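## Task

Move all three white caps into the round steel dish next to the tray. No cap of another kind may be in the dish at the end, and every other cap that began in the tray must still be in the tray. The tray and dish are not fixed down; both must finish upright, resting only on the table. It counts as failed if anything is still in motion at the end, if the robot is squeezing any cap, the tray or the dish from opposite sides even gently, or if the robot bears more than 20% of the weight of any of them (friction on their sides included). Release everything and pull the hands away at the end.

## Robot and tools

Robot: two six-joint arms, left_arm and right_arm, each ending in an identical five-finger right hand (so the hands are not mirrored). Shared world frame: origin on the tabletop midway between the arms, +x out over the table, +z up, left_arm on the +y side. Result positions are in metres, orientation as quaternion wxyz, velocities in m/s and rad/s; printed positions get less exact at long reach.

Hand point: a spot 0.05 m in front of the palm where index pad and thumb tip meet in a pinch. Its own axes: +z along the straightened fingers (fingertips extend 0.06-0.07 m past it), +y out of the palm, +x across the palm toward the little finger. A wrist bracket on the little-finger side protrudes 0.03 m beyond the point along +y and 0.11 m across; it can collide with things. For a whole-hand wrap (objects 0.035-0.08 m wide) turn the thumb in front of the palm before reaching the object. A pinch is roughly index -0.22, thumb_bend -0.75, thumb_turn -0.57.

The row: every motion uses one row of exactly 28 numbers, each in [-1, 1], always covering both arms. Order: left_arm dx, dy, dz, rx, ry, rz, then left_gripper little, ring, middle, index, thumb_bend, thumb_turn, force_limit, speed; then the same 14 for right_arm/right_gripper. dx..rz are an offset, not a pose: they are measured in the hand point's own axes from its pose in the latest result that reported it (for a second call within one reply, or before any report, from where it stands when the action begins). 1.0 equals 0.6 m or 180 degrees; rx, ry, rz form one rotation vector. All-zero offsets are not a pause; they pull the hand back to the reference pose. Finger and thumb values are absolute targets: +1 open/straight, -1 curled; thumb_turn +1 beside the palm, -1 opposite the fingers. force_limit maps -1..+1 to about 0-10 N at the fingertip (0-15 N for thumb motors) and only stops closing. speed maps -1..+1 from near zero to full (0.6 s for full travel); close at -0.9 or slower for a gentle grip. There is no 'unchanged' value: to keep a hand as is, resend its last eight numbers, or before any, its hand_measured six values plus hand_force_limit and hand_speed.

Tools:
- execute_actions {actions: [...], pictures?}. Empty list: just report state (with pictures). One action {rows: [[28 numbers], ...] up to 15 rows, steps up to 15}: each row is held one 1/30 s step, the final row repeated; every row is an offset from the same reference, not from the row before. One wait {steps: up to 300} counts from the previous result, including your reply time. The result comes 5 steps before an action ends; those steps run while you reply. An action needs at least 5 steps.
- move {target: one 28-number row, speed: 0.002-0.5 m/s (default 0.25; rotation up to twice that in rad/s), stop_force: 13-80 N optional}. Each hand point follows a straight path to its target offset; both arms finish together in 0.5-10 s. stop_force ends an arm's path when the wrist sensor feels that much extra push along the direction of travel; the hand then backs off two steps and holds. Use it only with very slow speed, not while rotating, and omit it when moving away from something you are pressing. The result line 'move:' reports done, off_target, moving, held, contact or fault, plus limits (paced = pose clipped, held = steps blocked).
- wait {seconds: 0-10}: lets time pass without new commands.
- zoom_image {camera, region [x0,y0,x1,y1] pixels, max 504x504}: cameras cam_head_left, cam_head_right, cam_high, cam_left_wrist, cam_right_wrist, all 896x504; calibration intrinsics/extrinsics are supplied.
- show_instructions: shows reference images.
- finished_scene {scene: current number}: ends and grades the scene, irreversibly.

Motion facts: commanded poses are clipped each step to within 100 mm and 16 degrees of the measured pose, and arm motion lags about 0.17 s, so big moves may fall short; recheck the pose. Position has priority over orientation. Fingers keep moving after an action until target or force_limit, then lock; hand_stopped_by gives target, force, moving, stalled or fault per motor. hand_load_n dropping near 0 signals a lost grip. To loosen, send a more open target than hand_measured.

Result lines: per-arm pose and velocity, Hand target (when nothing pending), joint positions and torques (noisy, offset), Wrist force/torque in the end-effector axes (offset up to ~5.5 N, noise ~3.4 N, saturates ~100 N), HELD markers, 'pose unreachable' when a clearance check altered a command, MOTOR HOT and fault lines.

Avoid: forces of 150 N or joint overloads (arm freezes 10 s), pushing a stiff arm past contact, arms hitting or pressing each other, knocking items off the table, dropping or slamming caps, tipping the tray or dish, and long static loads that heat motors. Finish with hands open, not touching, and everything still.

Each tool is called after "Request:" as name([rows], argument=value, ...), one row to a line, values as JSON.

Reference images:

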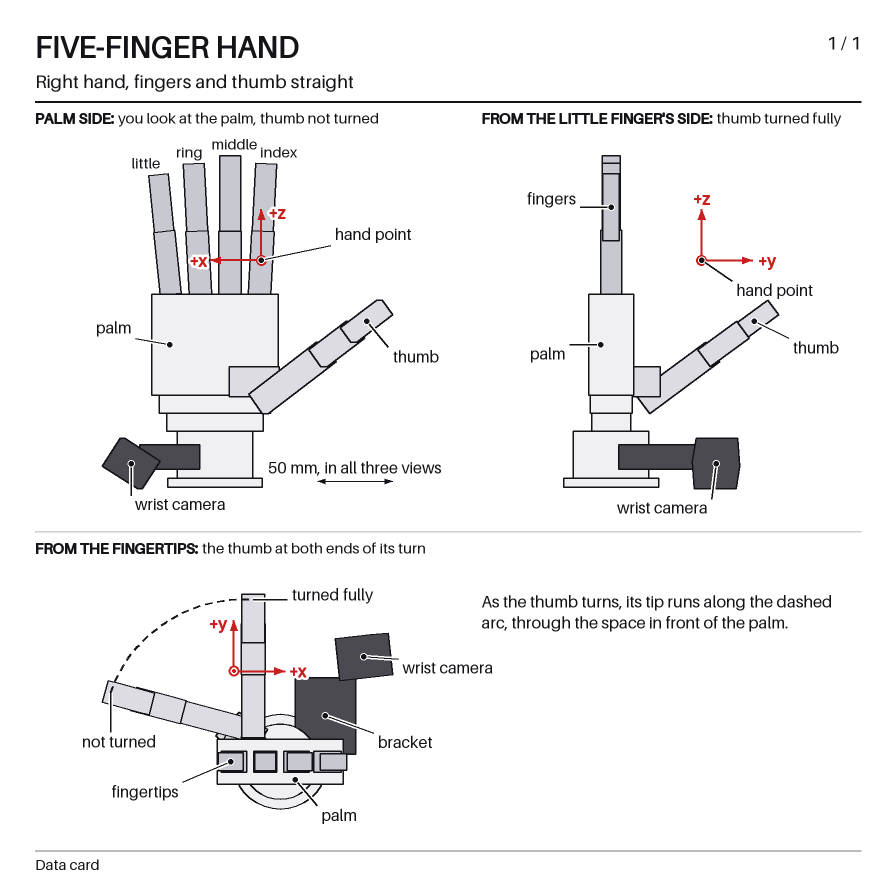

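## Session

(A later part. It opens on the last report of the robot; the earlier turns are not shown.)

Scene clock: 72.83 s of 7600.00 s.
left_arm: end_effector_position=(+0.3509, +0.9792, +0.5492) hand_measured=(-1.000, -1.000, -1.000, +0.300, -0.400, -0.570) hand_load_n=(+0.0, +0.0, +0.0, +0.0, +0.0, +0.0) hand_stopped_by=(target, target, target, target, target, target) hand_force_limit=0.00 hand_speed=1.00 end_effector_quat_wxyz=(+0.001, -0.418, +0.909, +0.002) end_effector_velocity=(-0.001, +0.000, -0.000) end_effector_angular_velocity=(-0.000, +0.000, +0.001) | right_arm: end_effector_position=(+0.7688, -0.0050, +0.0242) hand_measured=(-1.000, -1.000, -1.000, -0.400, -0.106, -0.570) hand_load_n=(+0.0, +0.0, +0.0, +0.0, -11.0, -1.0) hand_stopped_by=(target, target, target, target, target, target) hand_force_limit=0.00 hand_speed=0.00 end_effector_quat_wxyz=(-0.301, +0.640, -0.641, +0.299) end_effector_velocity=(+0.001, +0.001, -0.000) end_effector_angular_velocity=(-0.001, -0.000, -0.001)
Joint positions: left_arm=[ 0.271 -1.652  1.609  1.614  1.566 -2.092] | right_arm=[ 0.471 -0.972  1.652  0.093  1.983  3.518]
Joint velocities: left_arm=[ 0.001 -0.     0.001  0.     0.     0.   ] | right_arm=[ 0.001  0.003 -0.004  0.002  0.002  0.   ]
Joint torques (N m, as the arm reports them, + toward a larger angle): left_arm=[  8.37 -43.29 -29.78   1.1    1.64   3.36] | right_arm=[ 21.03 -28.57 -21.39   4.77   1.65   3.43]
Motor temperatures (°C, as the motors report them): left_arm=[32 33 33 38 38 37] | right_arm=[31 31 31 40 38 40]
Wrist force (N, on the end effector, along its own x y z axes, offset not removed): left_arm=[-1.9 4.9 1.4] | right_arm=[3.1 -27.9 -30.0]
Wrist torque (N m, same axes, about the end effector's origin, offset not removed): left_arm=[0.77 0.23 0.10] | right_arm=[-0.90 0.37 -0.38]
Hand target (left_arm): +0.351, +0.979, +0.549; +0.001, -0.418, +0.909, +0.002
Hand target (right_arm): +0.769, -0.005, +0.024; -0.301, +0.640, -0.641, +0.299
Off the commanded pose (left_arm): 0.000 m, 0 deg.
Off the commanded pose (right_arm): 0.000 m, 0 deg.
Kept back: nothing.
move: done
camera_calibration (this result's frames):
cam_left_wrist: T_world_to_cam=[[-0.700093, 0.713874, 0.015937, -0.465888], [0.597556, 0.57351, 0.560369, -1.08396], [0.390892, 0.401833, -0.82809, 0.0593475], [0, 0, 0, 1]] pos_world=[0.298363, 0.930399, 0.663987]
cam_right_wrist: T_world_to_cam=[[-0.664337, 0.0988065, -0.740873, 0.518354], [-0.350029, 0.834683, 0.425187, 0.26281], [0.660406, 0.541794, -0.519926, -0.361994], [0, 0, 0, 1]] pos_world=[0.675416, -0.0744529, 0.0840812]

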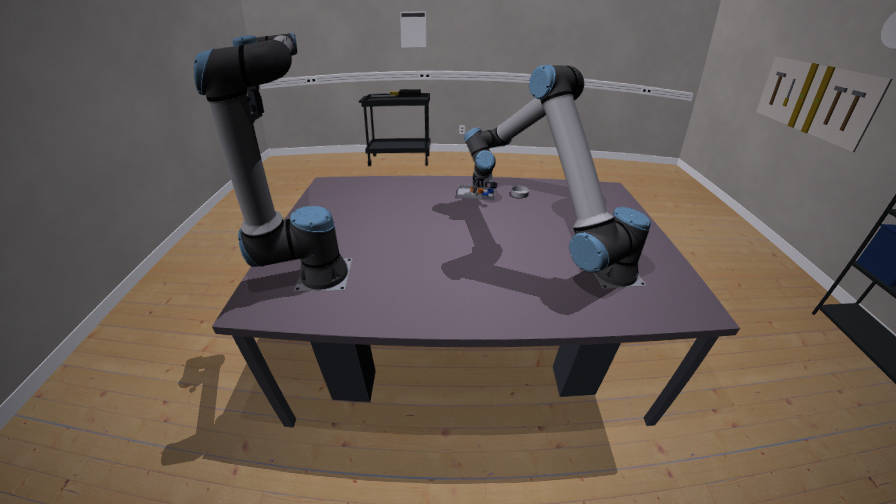

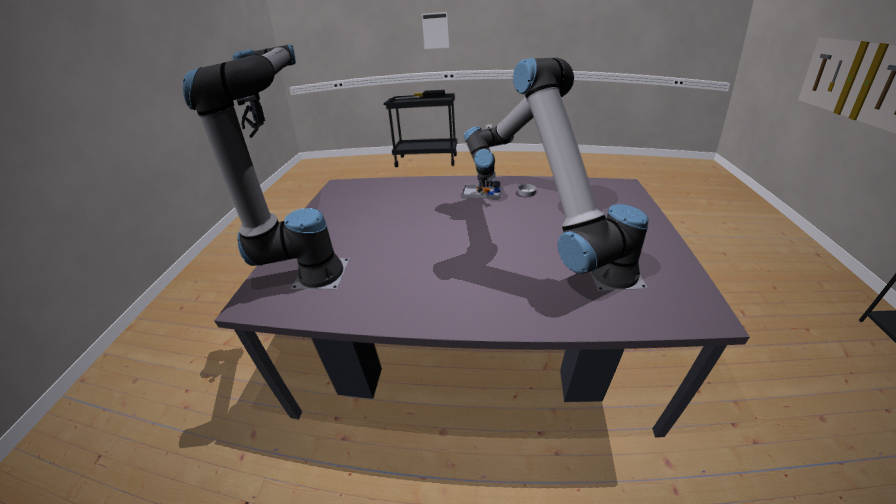

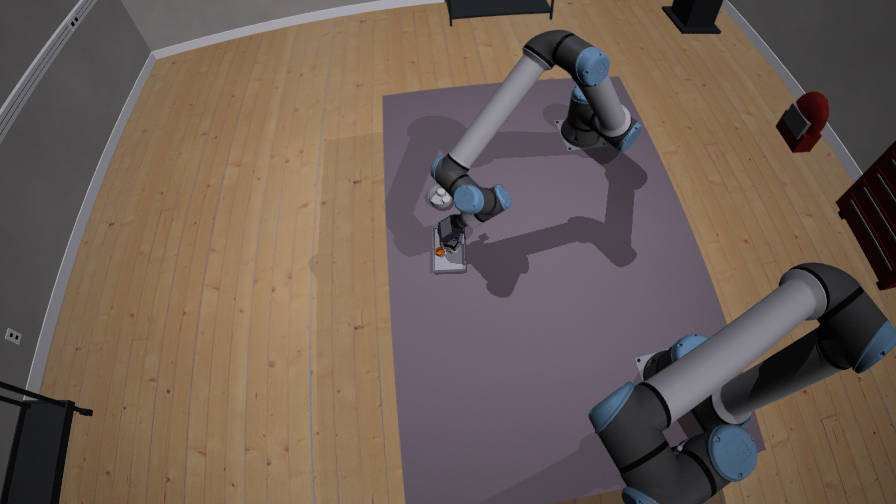

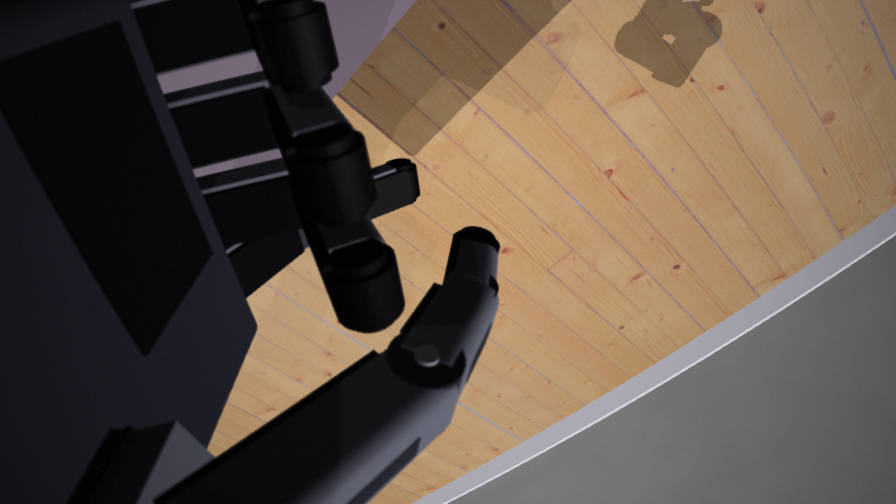

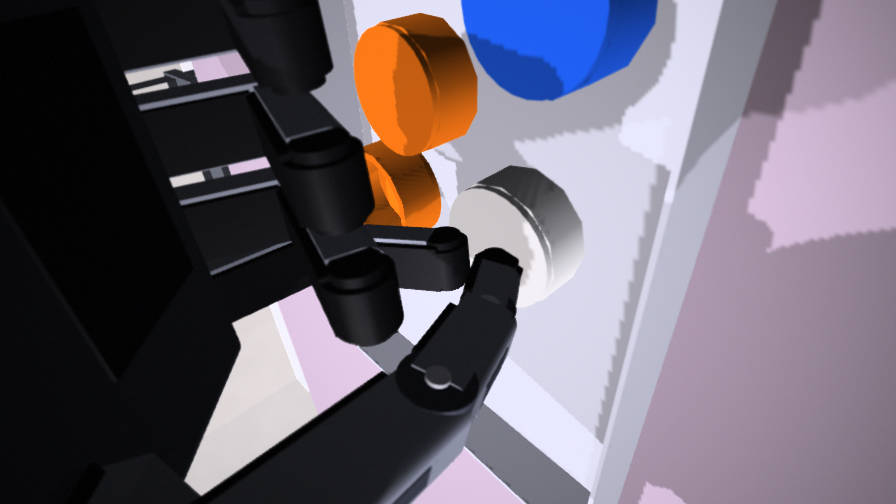

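Request:
move(target=[0,0,0,0,0,0,-1,-1,-1,0.3,-0.4,-0.57,0,1, -0.05,-0.0015,-0.0012,0,0,0,-1,-1,-1,-0.4,-0.1,-0.57,0,0], speed=0.025)

Request:
move(target=[0,0,0,0,0,0,-1,-1,-1,0.3,-0.4,-0.57,0,1, 0,-0.038,-0.032,0,0,0,-1,-1,-1,-0.4,-0.1,-0.57,0,0], speed=0.08)

Scene clock: 74.77 s of 7600.00 s.
left_arm: end_effector_position=(+0.3509, +0.9792, +0.5492) hand_measured=(-1.000, -1.000, -1.000, +0.300, -0.400, -0.570) hand_load_n=(+0.0, +0.0, +0.0, +0.0, +0.0, +0.0) hand_stopped_by=(target, target, target, target, target, target) hand_force_limit=0.00 hand_speed=1.00 end_effector_quat_wxyz=(+0.001, -0.418, +0.909, +0.002) end_effector_velocity=(+0.000, +0.000, -0.000) end_effector_angular_velocity=(-0.000, +0.000, +0.000) | right_arm: end_effector_position=(+0.7688, +0.0249, +0.0253) hand_measured=(-1.000, -1.000, -1.000, -0.400, -0.106, -0.570) hand_load_n=(+0.0, +0.0, +0.0, +0.0, -9.0, -1.5) hand_stopped_by=(target, target, target, target, target, target) hand_force_limit=0.00 hand_speed=0.00 end_effector_quat_wxyz=(-0.301, +0.640, -0.641, +0.299) end_effector_velocity=(-0.001, +0.002, -0.000) end_effector_angular_velocity=(+0.001, +0.001, +0.002)
Joint positions: left_arm=[ 0.271 -1.652  1.609  1.614  1.566 -2.092] | right_arm=[ 0.506 -0.942  1.599  0.128  2.008  3.545]
Joint velocities: left_arm=[ 0.  0. -0. -0. -0. -0.] | right_arm=[ 0.002  0.002 -0.003  0.002  0.     0.001]
Joint torques (N m, as the arm reports them, + toward a larger angle): left_arm=[  8.39 -44.92 -29.79   1.36   1.55   2.9 ] | right_arm=[ 21.82 -42.86 -25.4    5.56   1.82   3.13]
Motor temperatures (°C, as the motors report them): left_arm=[32 33 33 38 38 37] | right_arm=[31 31 31 40 38 40]
Wrist force (N, on the end effector, along its own x y z axes, offset not removed): left_arm=[-4.4 -0.7 -3.4] | right_arm=[2.3 -19.9 -17.3]
Wrist torque (N m, same axes, about the end effector's origin, offset not removed): left_arm=[0.54 0.68 -0.24] | right_arm=[-0.81 0.46 -0.49]
Hand target (left_arm): +0.351, +0.979, +0.549; +0.001, -0.418, +0.909, +0.002
Hand target (right_arm): +0.769, +0.025, +0.025; -0.301, +0.640, -0.641, +0.299
Off the commanded pose (left_arm): 0.000 m, 0 deg.
Off the commanded pose (right_arm): 0.000 m, 0 deg.
Kept back: nothing.
move: done
camera_calibration (this result's frames):
cam_left_wrist: T_world_to_cam=[[-0.700093, 0.713874, 0.0159369, -0.465888], [0.597556, 0.57351, 0.560369, -1.08396], [0.390893, 0.401833, -0.82809, 0.0593474], [0, 0, 0, 1]] pos_world=[0.298363, 0.930399, 0.663987]
cam_right_wrist: T_world_to_cam=[[-0.664339, 0.0987952, -0.740873, 0.516268], [-0.350051, 0.834671, 0.425193, 0.237391], [0.660392, 0.541815, -0.519921, -0.377581], [0, 0, 0, 1]] pos_world=[0.675427, -0.0445694, 0.0852398]

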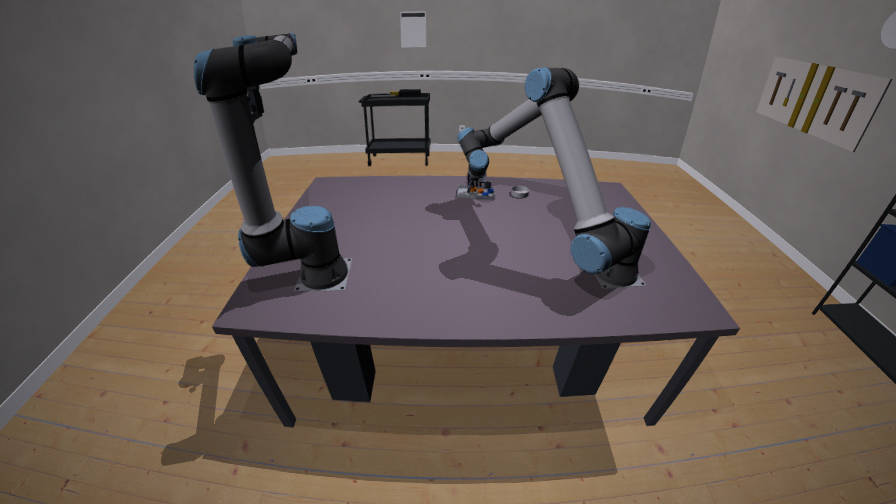

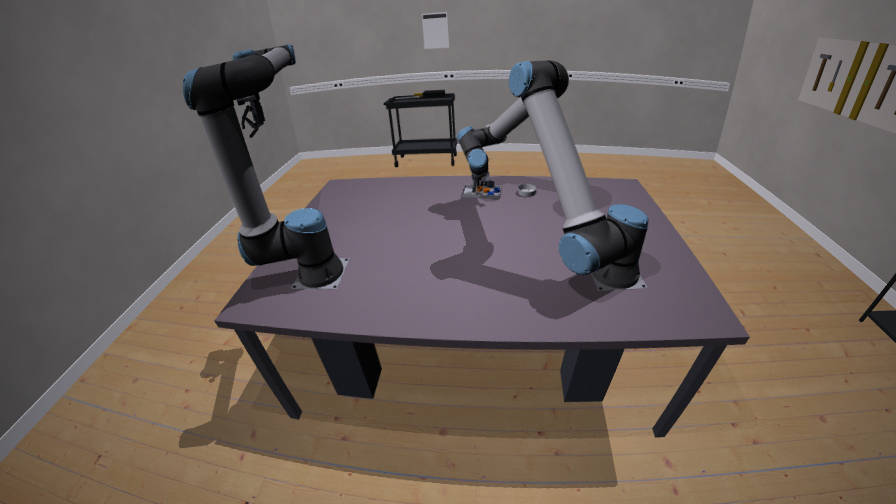

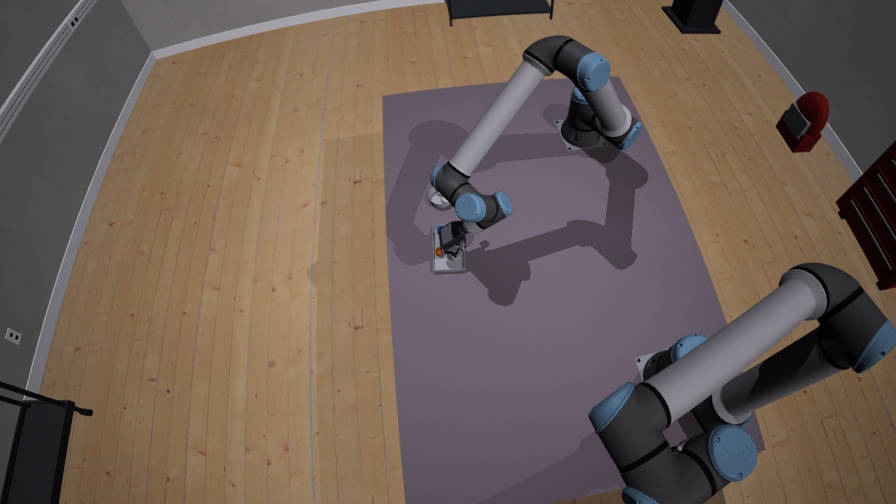

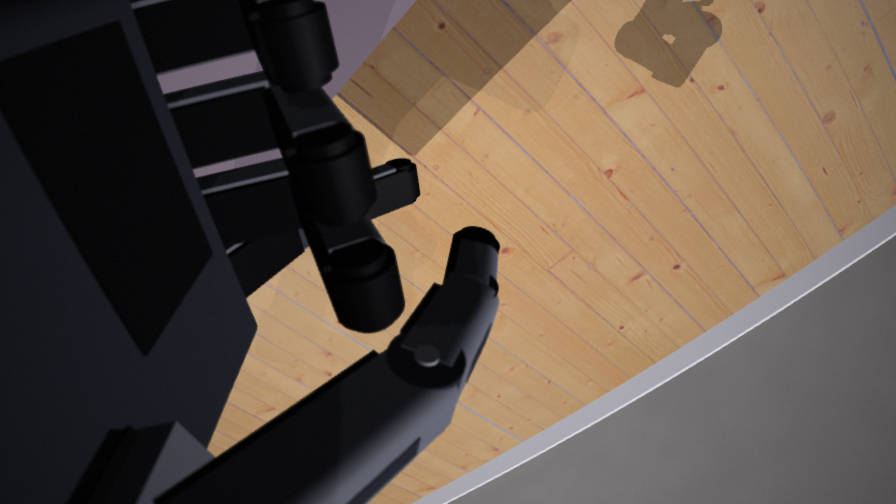

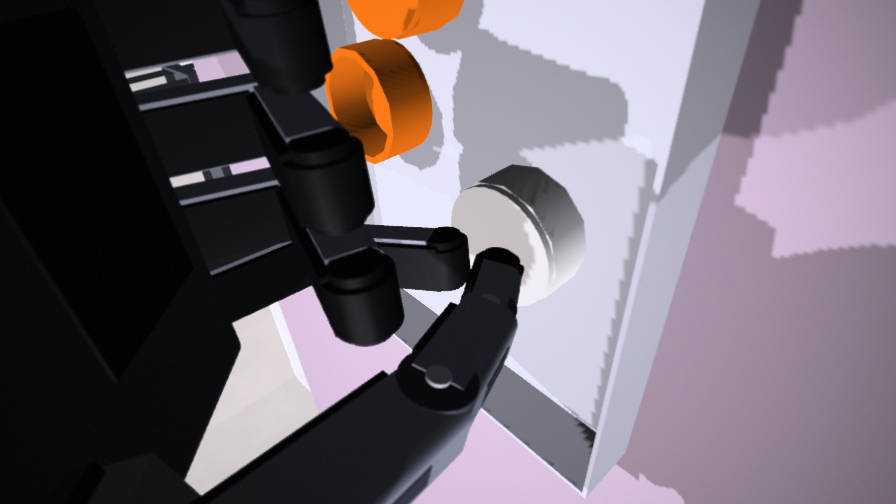

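Scene clock: 75.60 s of 7600.00 s.
left_arm: end_effector_position=(+0.3509, +0.9792, +0.5492) hand_measured=(-1.000, -1.000, -1.000, +0.300, -0.400, -0.570) hand_load_n=(+0.0, +0.0, +0.0, +0.0, +0.0, +0.0) hand_stopped_by=(target, target, target, target, target, target) hand_force_limit=0.00 hand_speed=1.00 end_effector_quat_wxyz=(+0.001, -0.418, +0.909, +0.002) end_effector_velocity=(+0.000, -0.000, +0.001) end_effector_angular_velocity=(+0.001, -0.001, -0.000) | right_arm: end_effector_position=(+0.7686, +0.0249, +0.0550) hand_measured=(-1.000, -1.000, -1.000, -0.400, -0.100, -0.570) hand_load_n=(+0.0, +0.0, +0.0, +0.0, +0.0, +0.0) hand_stopped_by=(target, target, target, target, target, target) hand_force_limit=0.00 hand_speed=0.00 end_effector_quat_wxyz=(-0.301, +0.640, -0.641, +0.299) end_effector_velocity=(-0.000, +0.000, +0.001) end_effector_angular_velocity=(+0.000, -0.000, -0.001)
Joint positions: left_arm=[ 0.271 -1.652  1.609  1.614  1.566 -2.092] | right_arm=[ 0.506 -0.971  1.586  0.17   2.008  3.545]
Joint velocities: left_arm=[-0.    -0.    -0.001 -0.    -0.     0.   ] | right_arm=[ 0.001 -0.001 -0.001  0.002  0.001  0.001]
Joint torques (N m, as the arm reports them, + toward a larger angle): left_arm=[  9.56 -43.22 -30.38   1.22   1.68   2.82] | right_arm=[ 20.25 -88.27 -39.79   5.13   1.66   2.09]
Motor temperatures (°C, as the motors report them): left_arm=[32 33 33 38 38 37] | right_arm=[31 31 31 40 38 40]
Wrist force (N, on the end effector, along its own x y z axes, offset not removed): left_arm=[5.8 4.4 -0.5] | right_arm=[-1.5 -0.3 -0.9]
Wrist torque (N m, same axes, about the end effector's origin, offset not removed): left_arm=[0.87 -1.12 0.62] | right_arm=[-0.10 0.49 -0.38]
Hand target (left_arm): +0.351, +0.979, +0.549; +0.001, -0.418, +0.909, +0.002
Hand target (right_arm): +0.769, +0.025, +0.055; -0.301, +0.640, -0.641, +0.299
Off the commanded pose (left_arm): 0.000 m, 0 deg.
Off the commanded pose (right_arm): 0.000 m, 0 deg.
Kept back: nothing.
move: done
camera_calibration (this result's frames):
cam_left_wrist: T_world_to_cam=[[-0.700093, 0.713874, 0.015937, -0.465888], [0.597556, 0.573511, 0.560369, -1.08396], [0.390892, 0.401833, -0.82809, 0.0593477], [0, 0, 0, 1]] pos_world=[0.298363, 0.930399, 0.663987]
cam_right_wrist: T_world_to_cam=[[-0.664348, 0.0987786, -0.740868, 0.538175], [-0.350062, 0.834667, 0.425191, 0.224762], [0.660378, 0.541824, -0.519931, -0.362048], [0, 0, 0, 1]] pos_world=[0.675304, -0.0445958, 0.11491]

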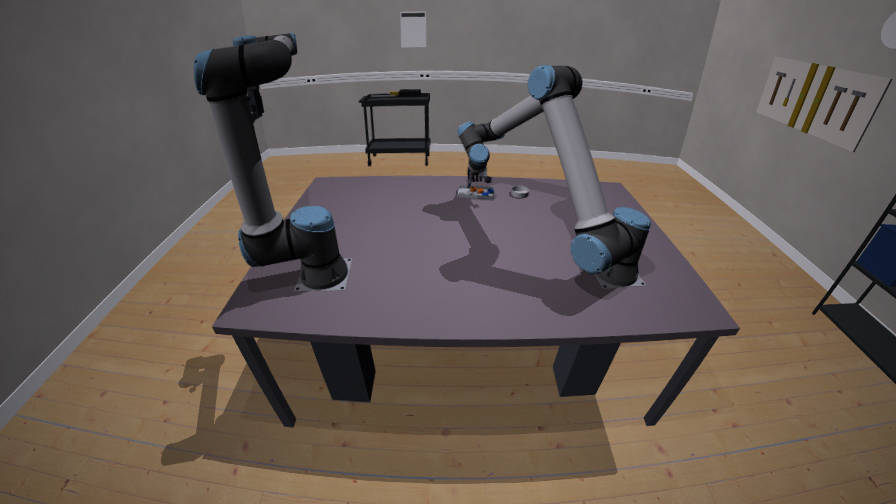

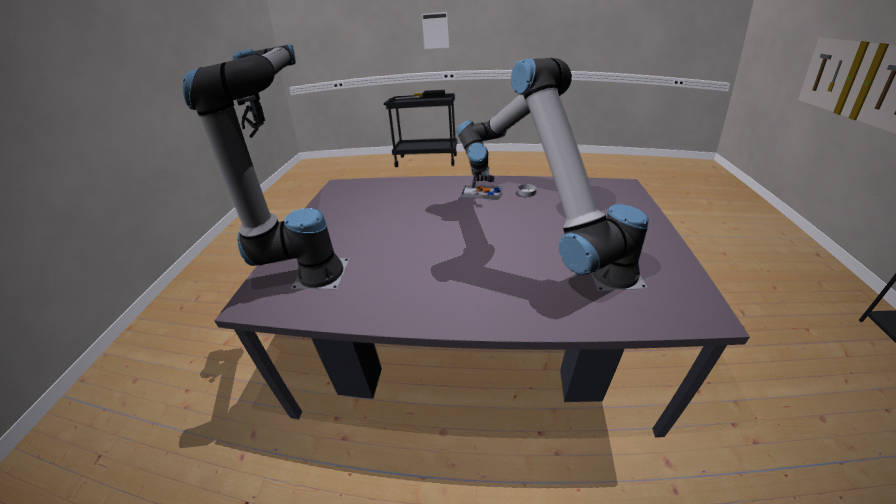

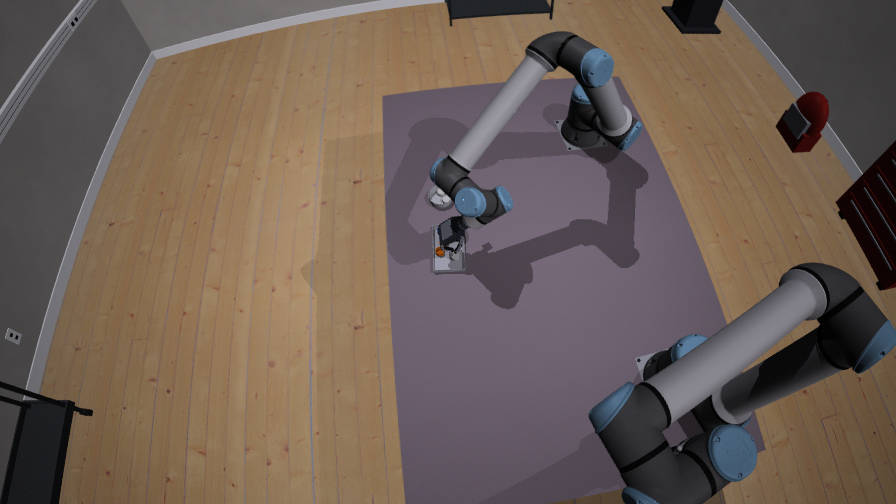

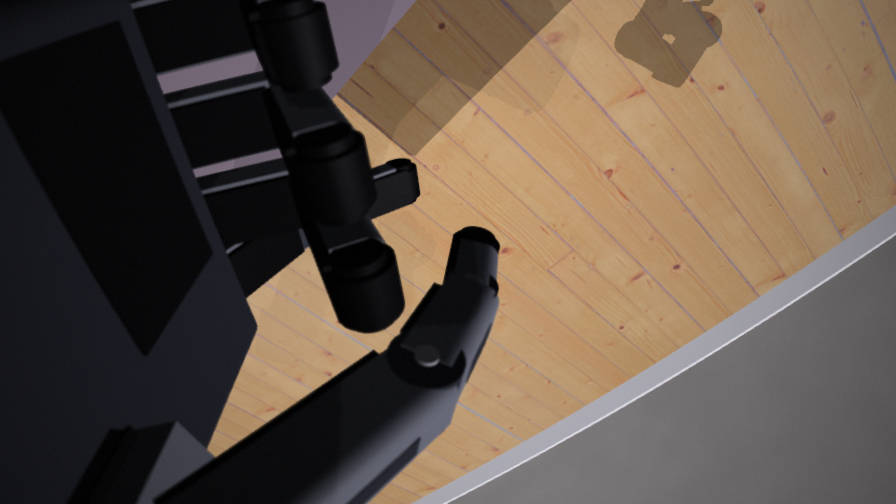

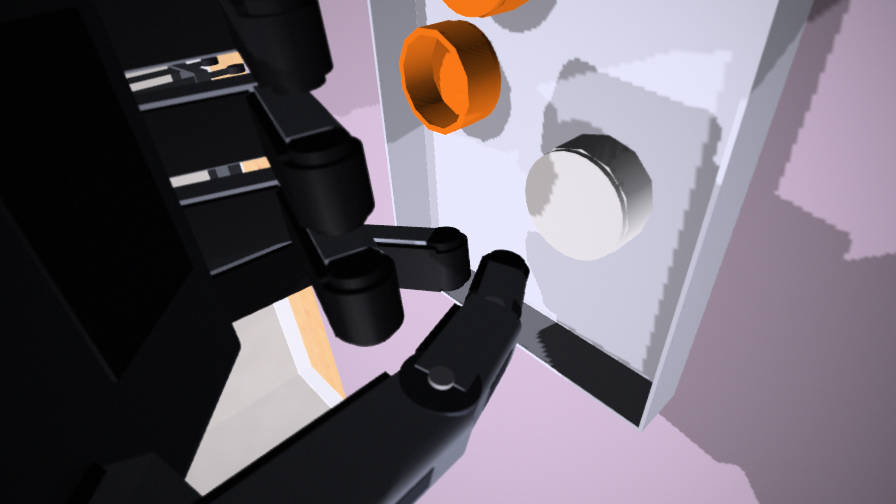

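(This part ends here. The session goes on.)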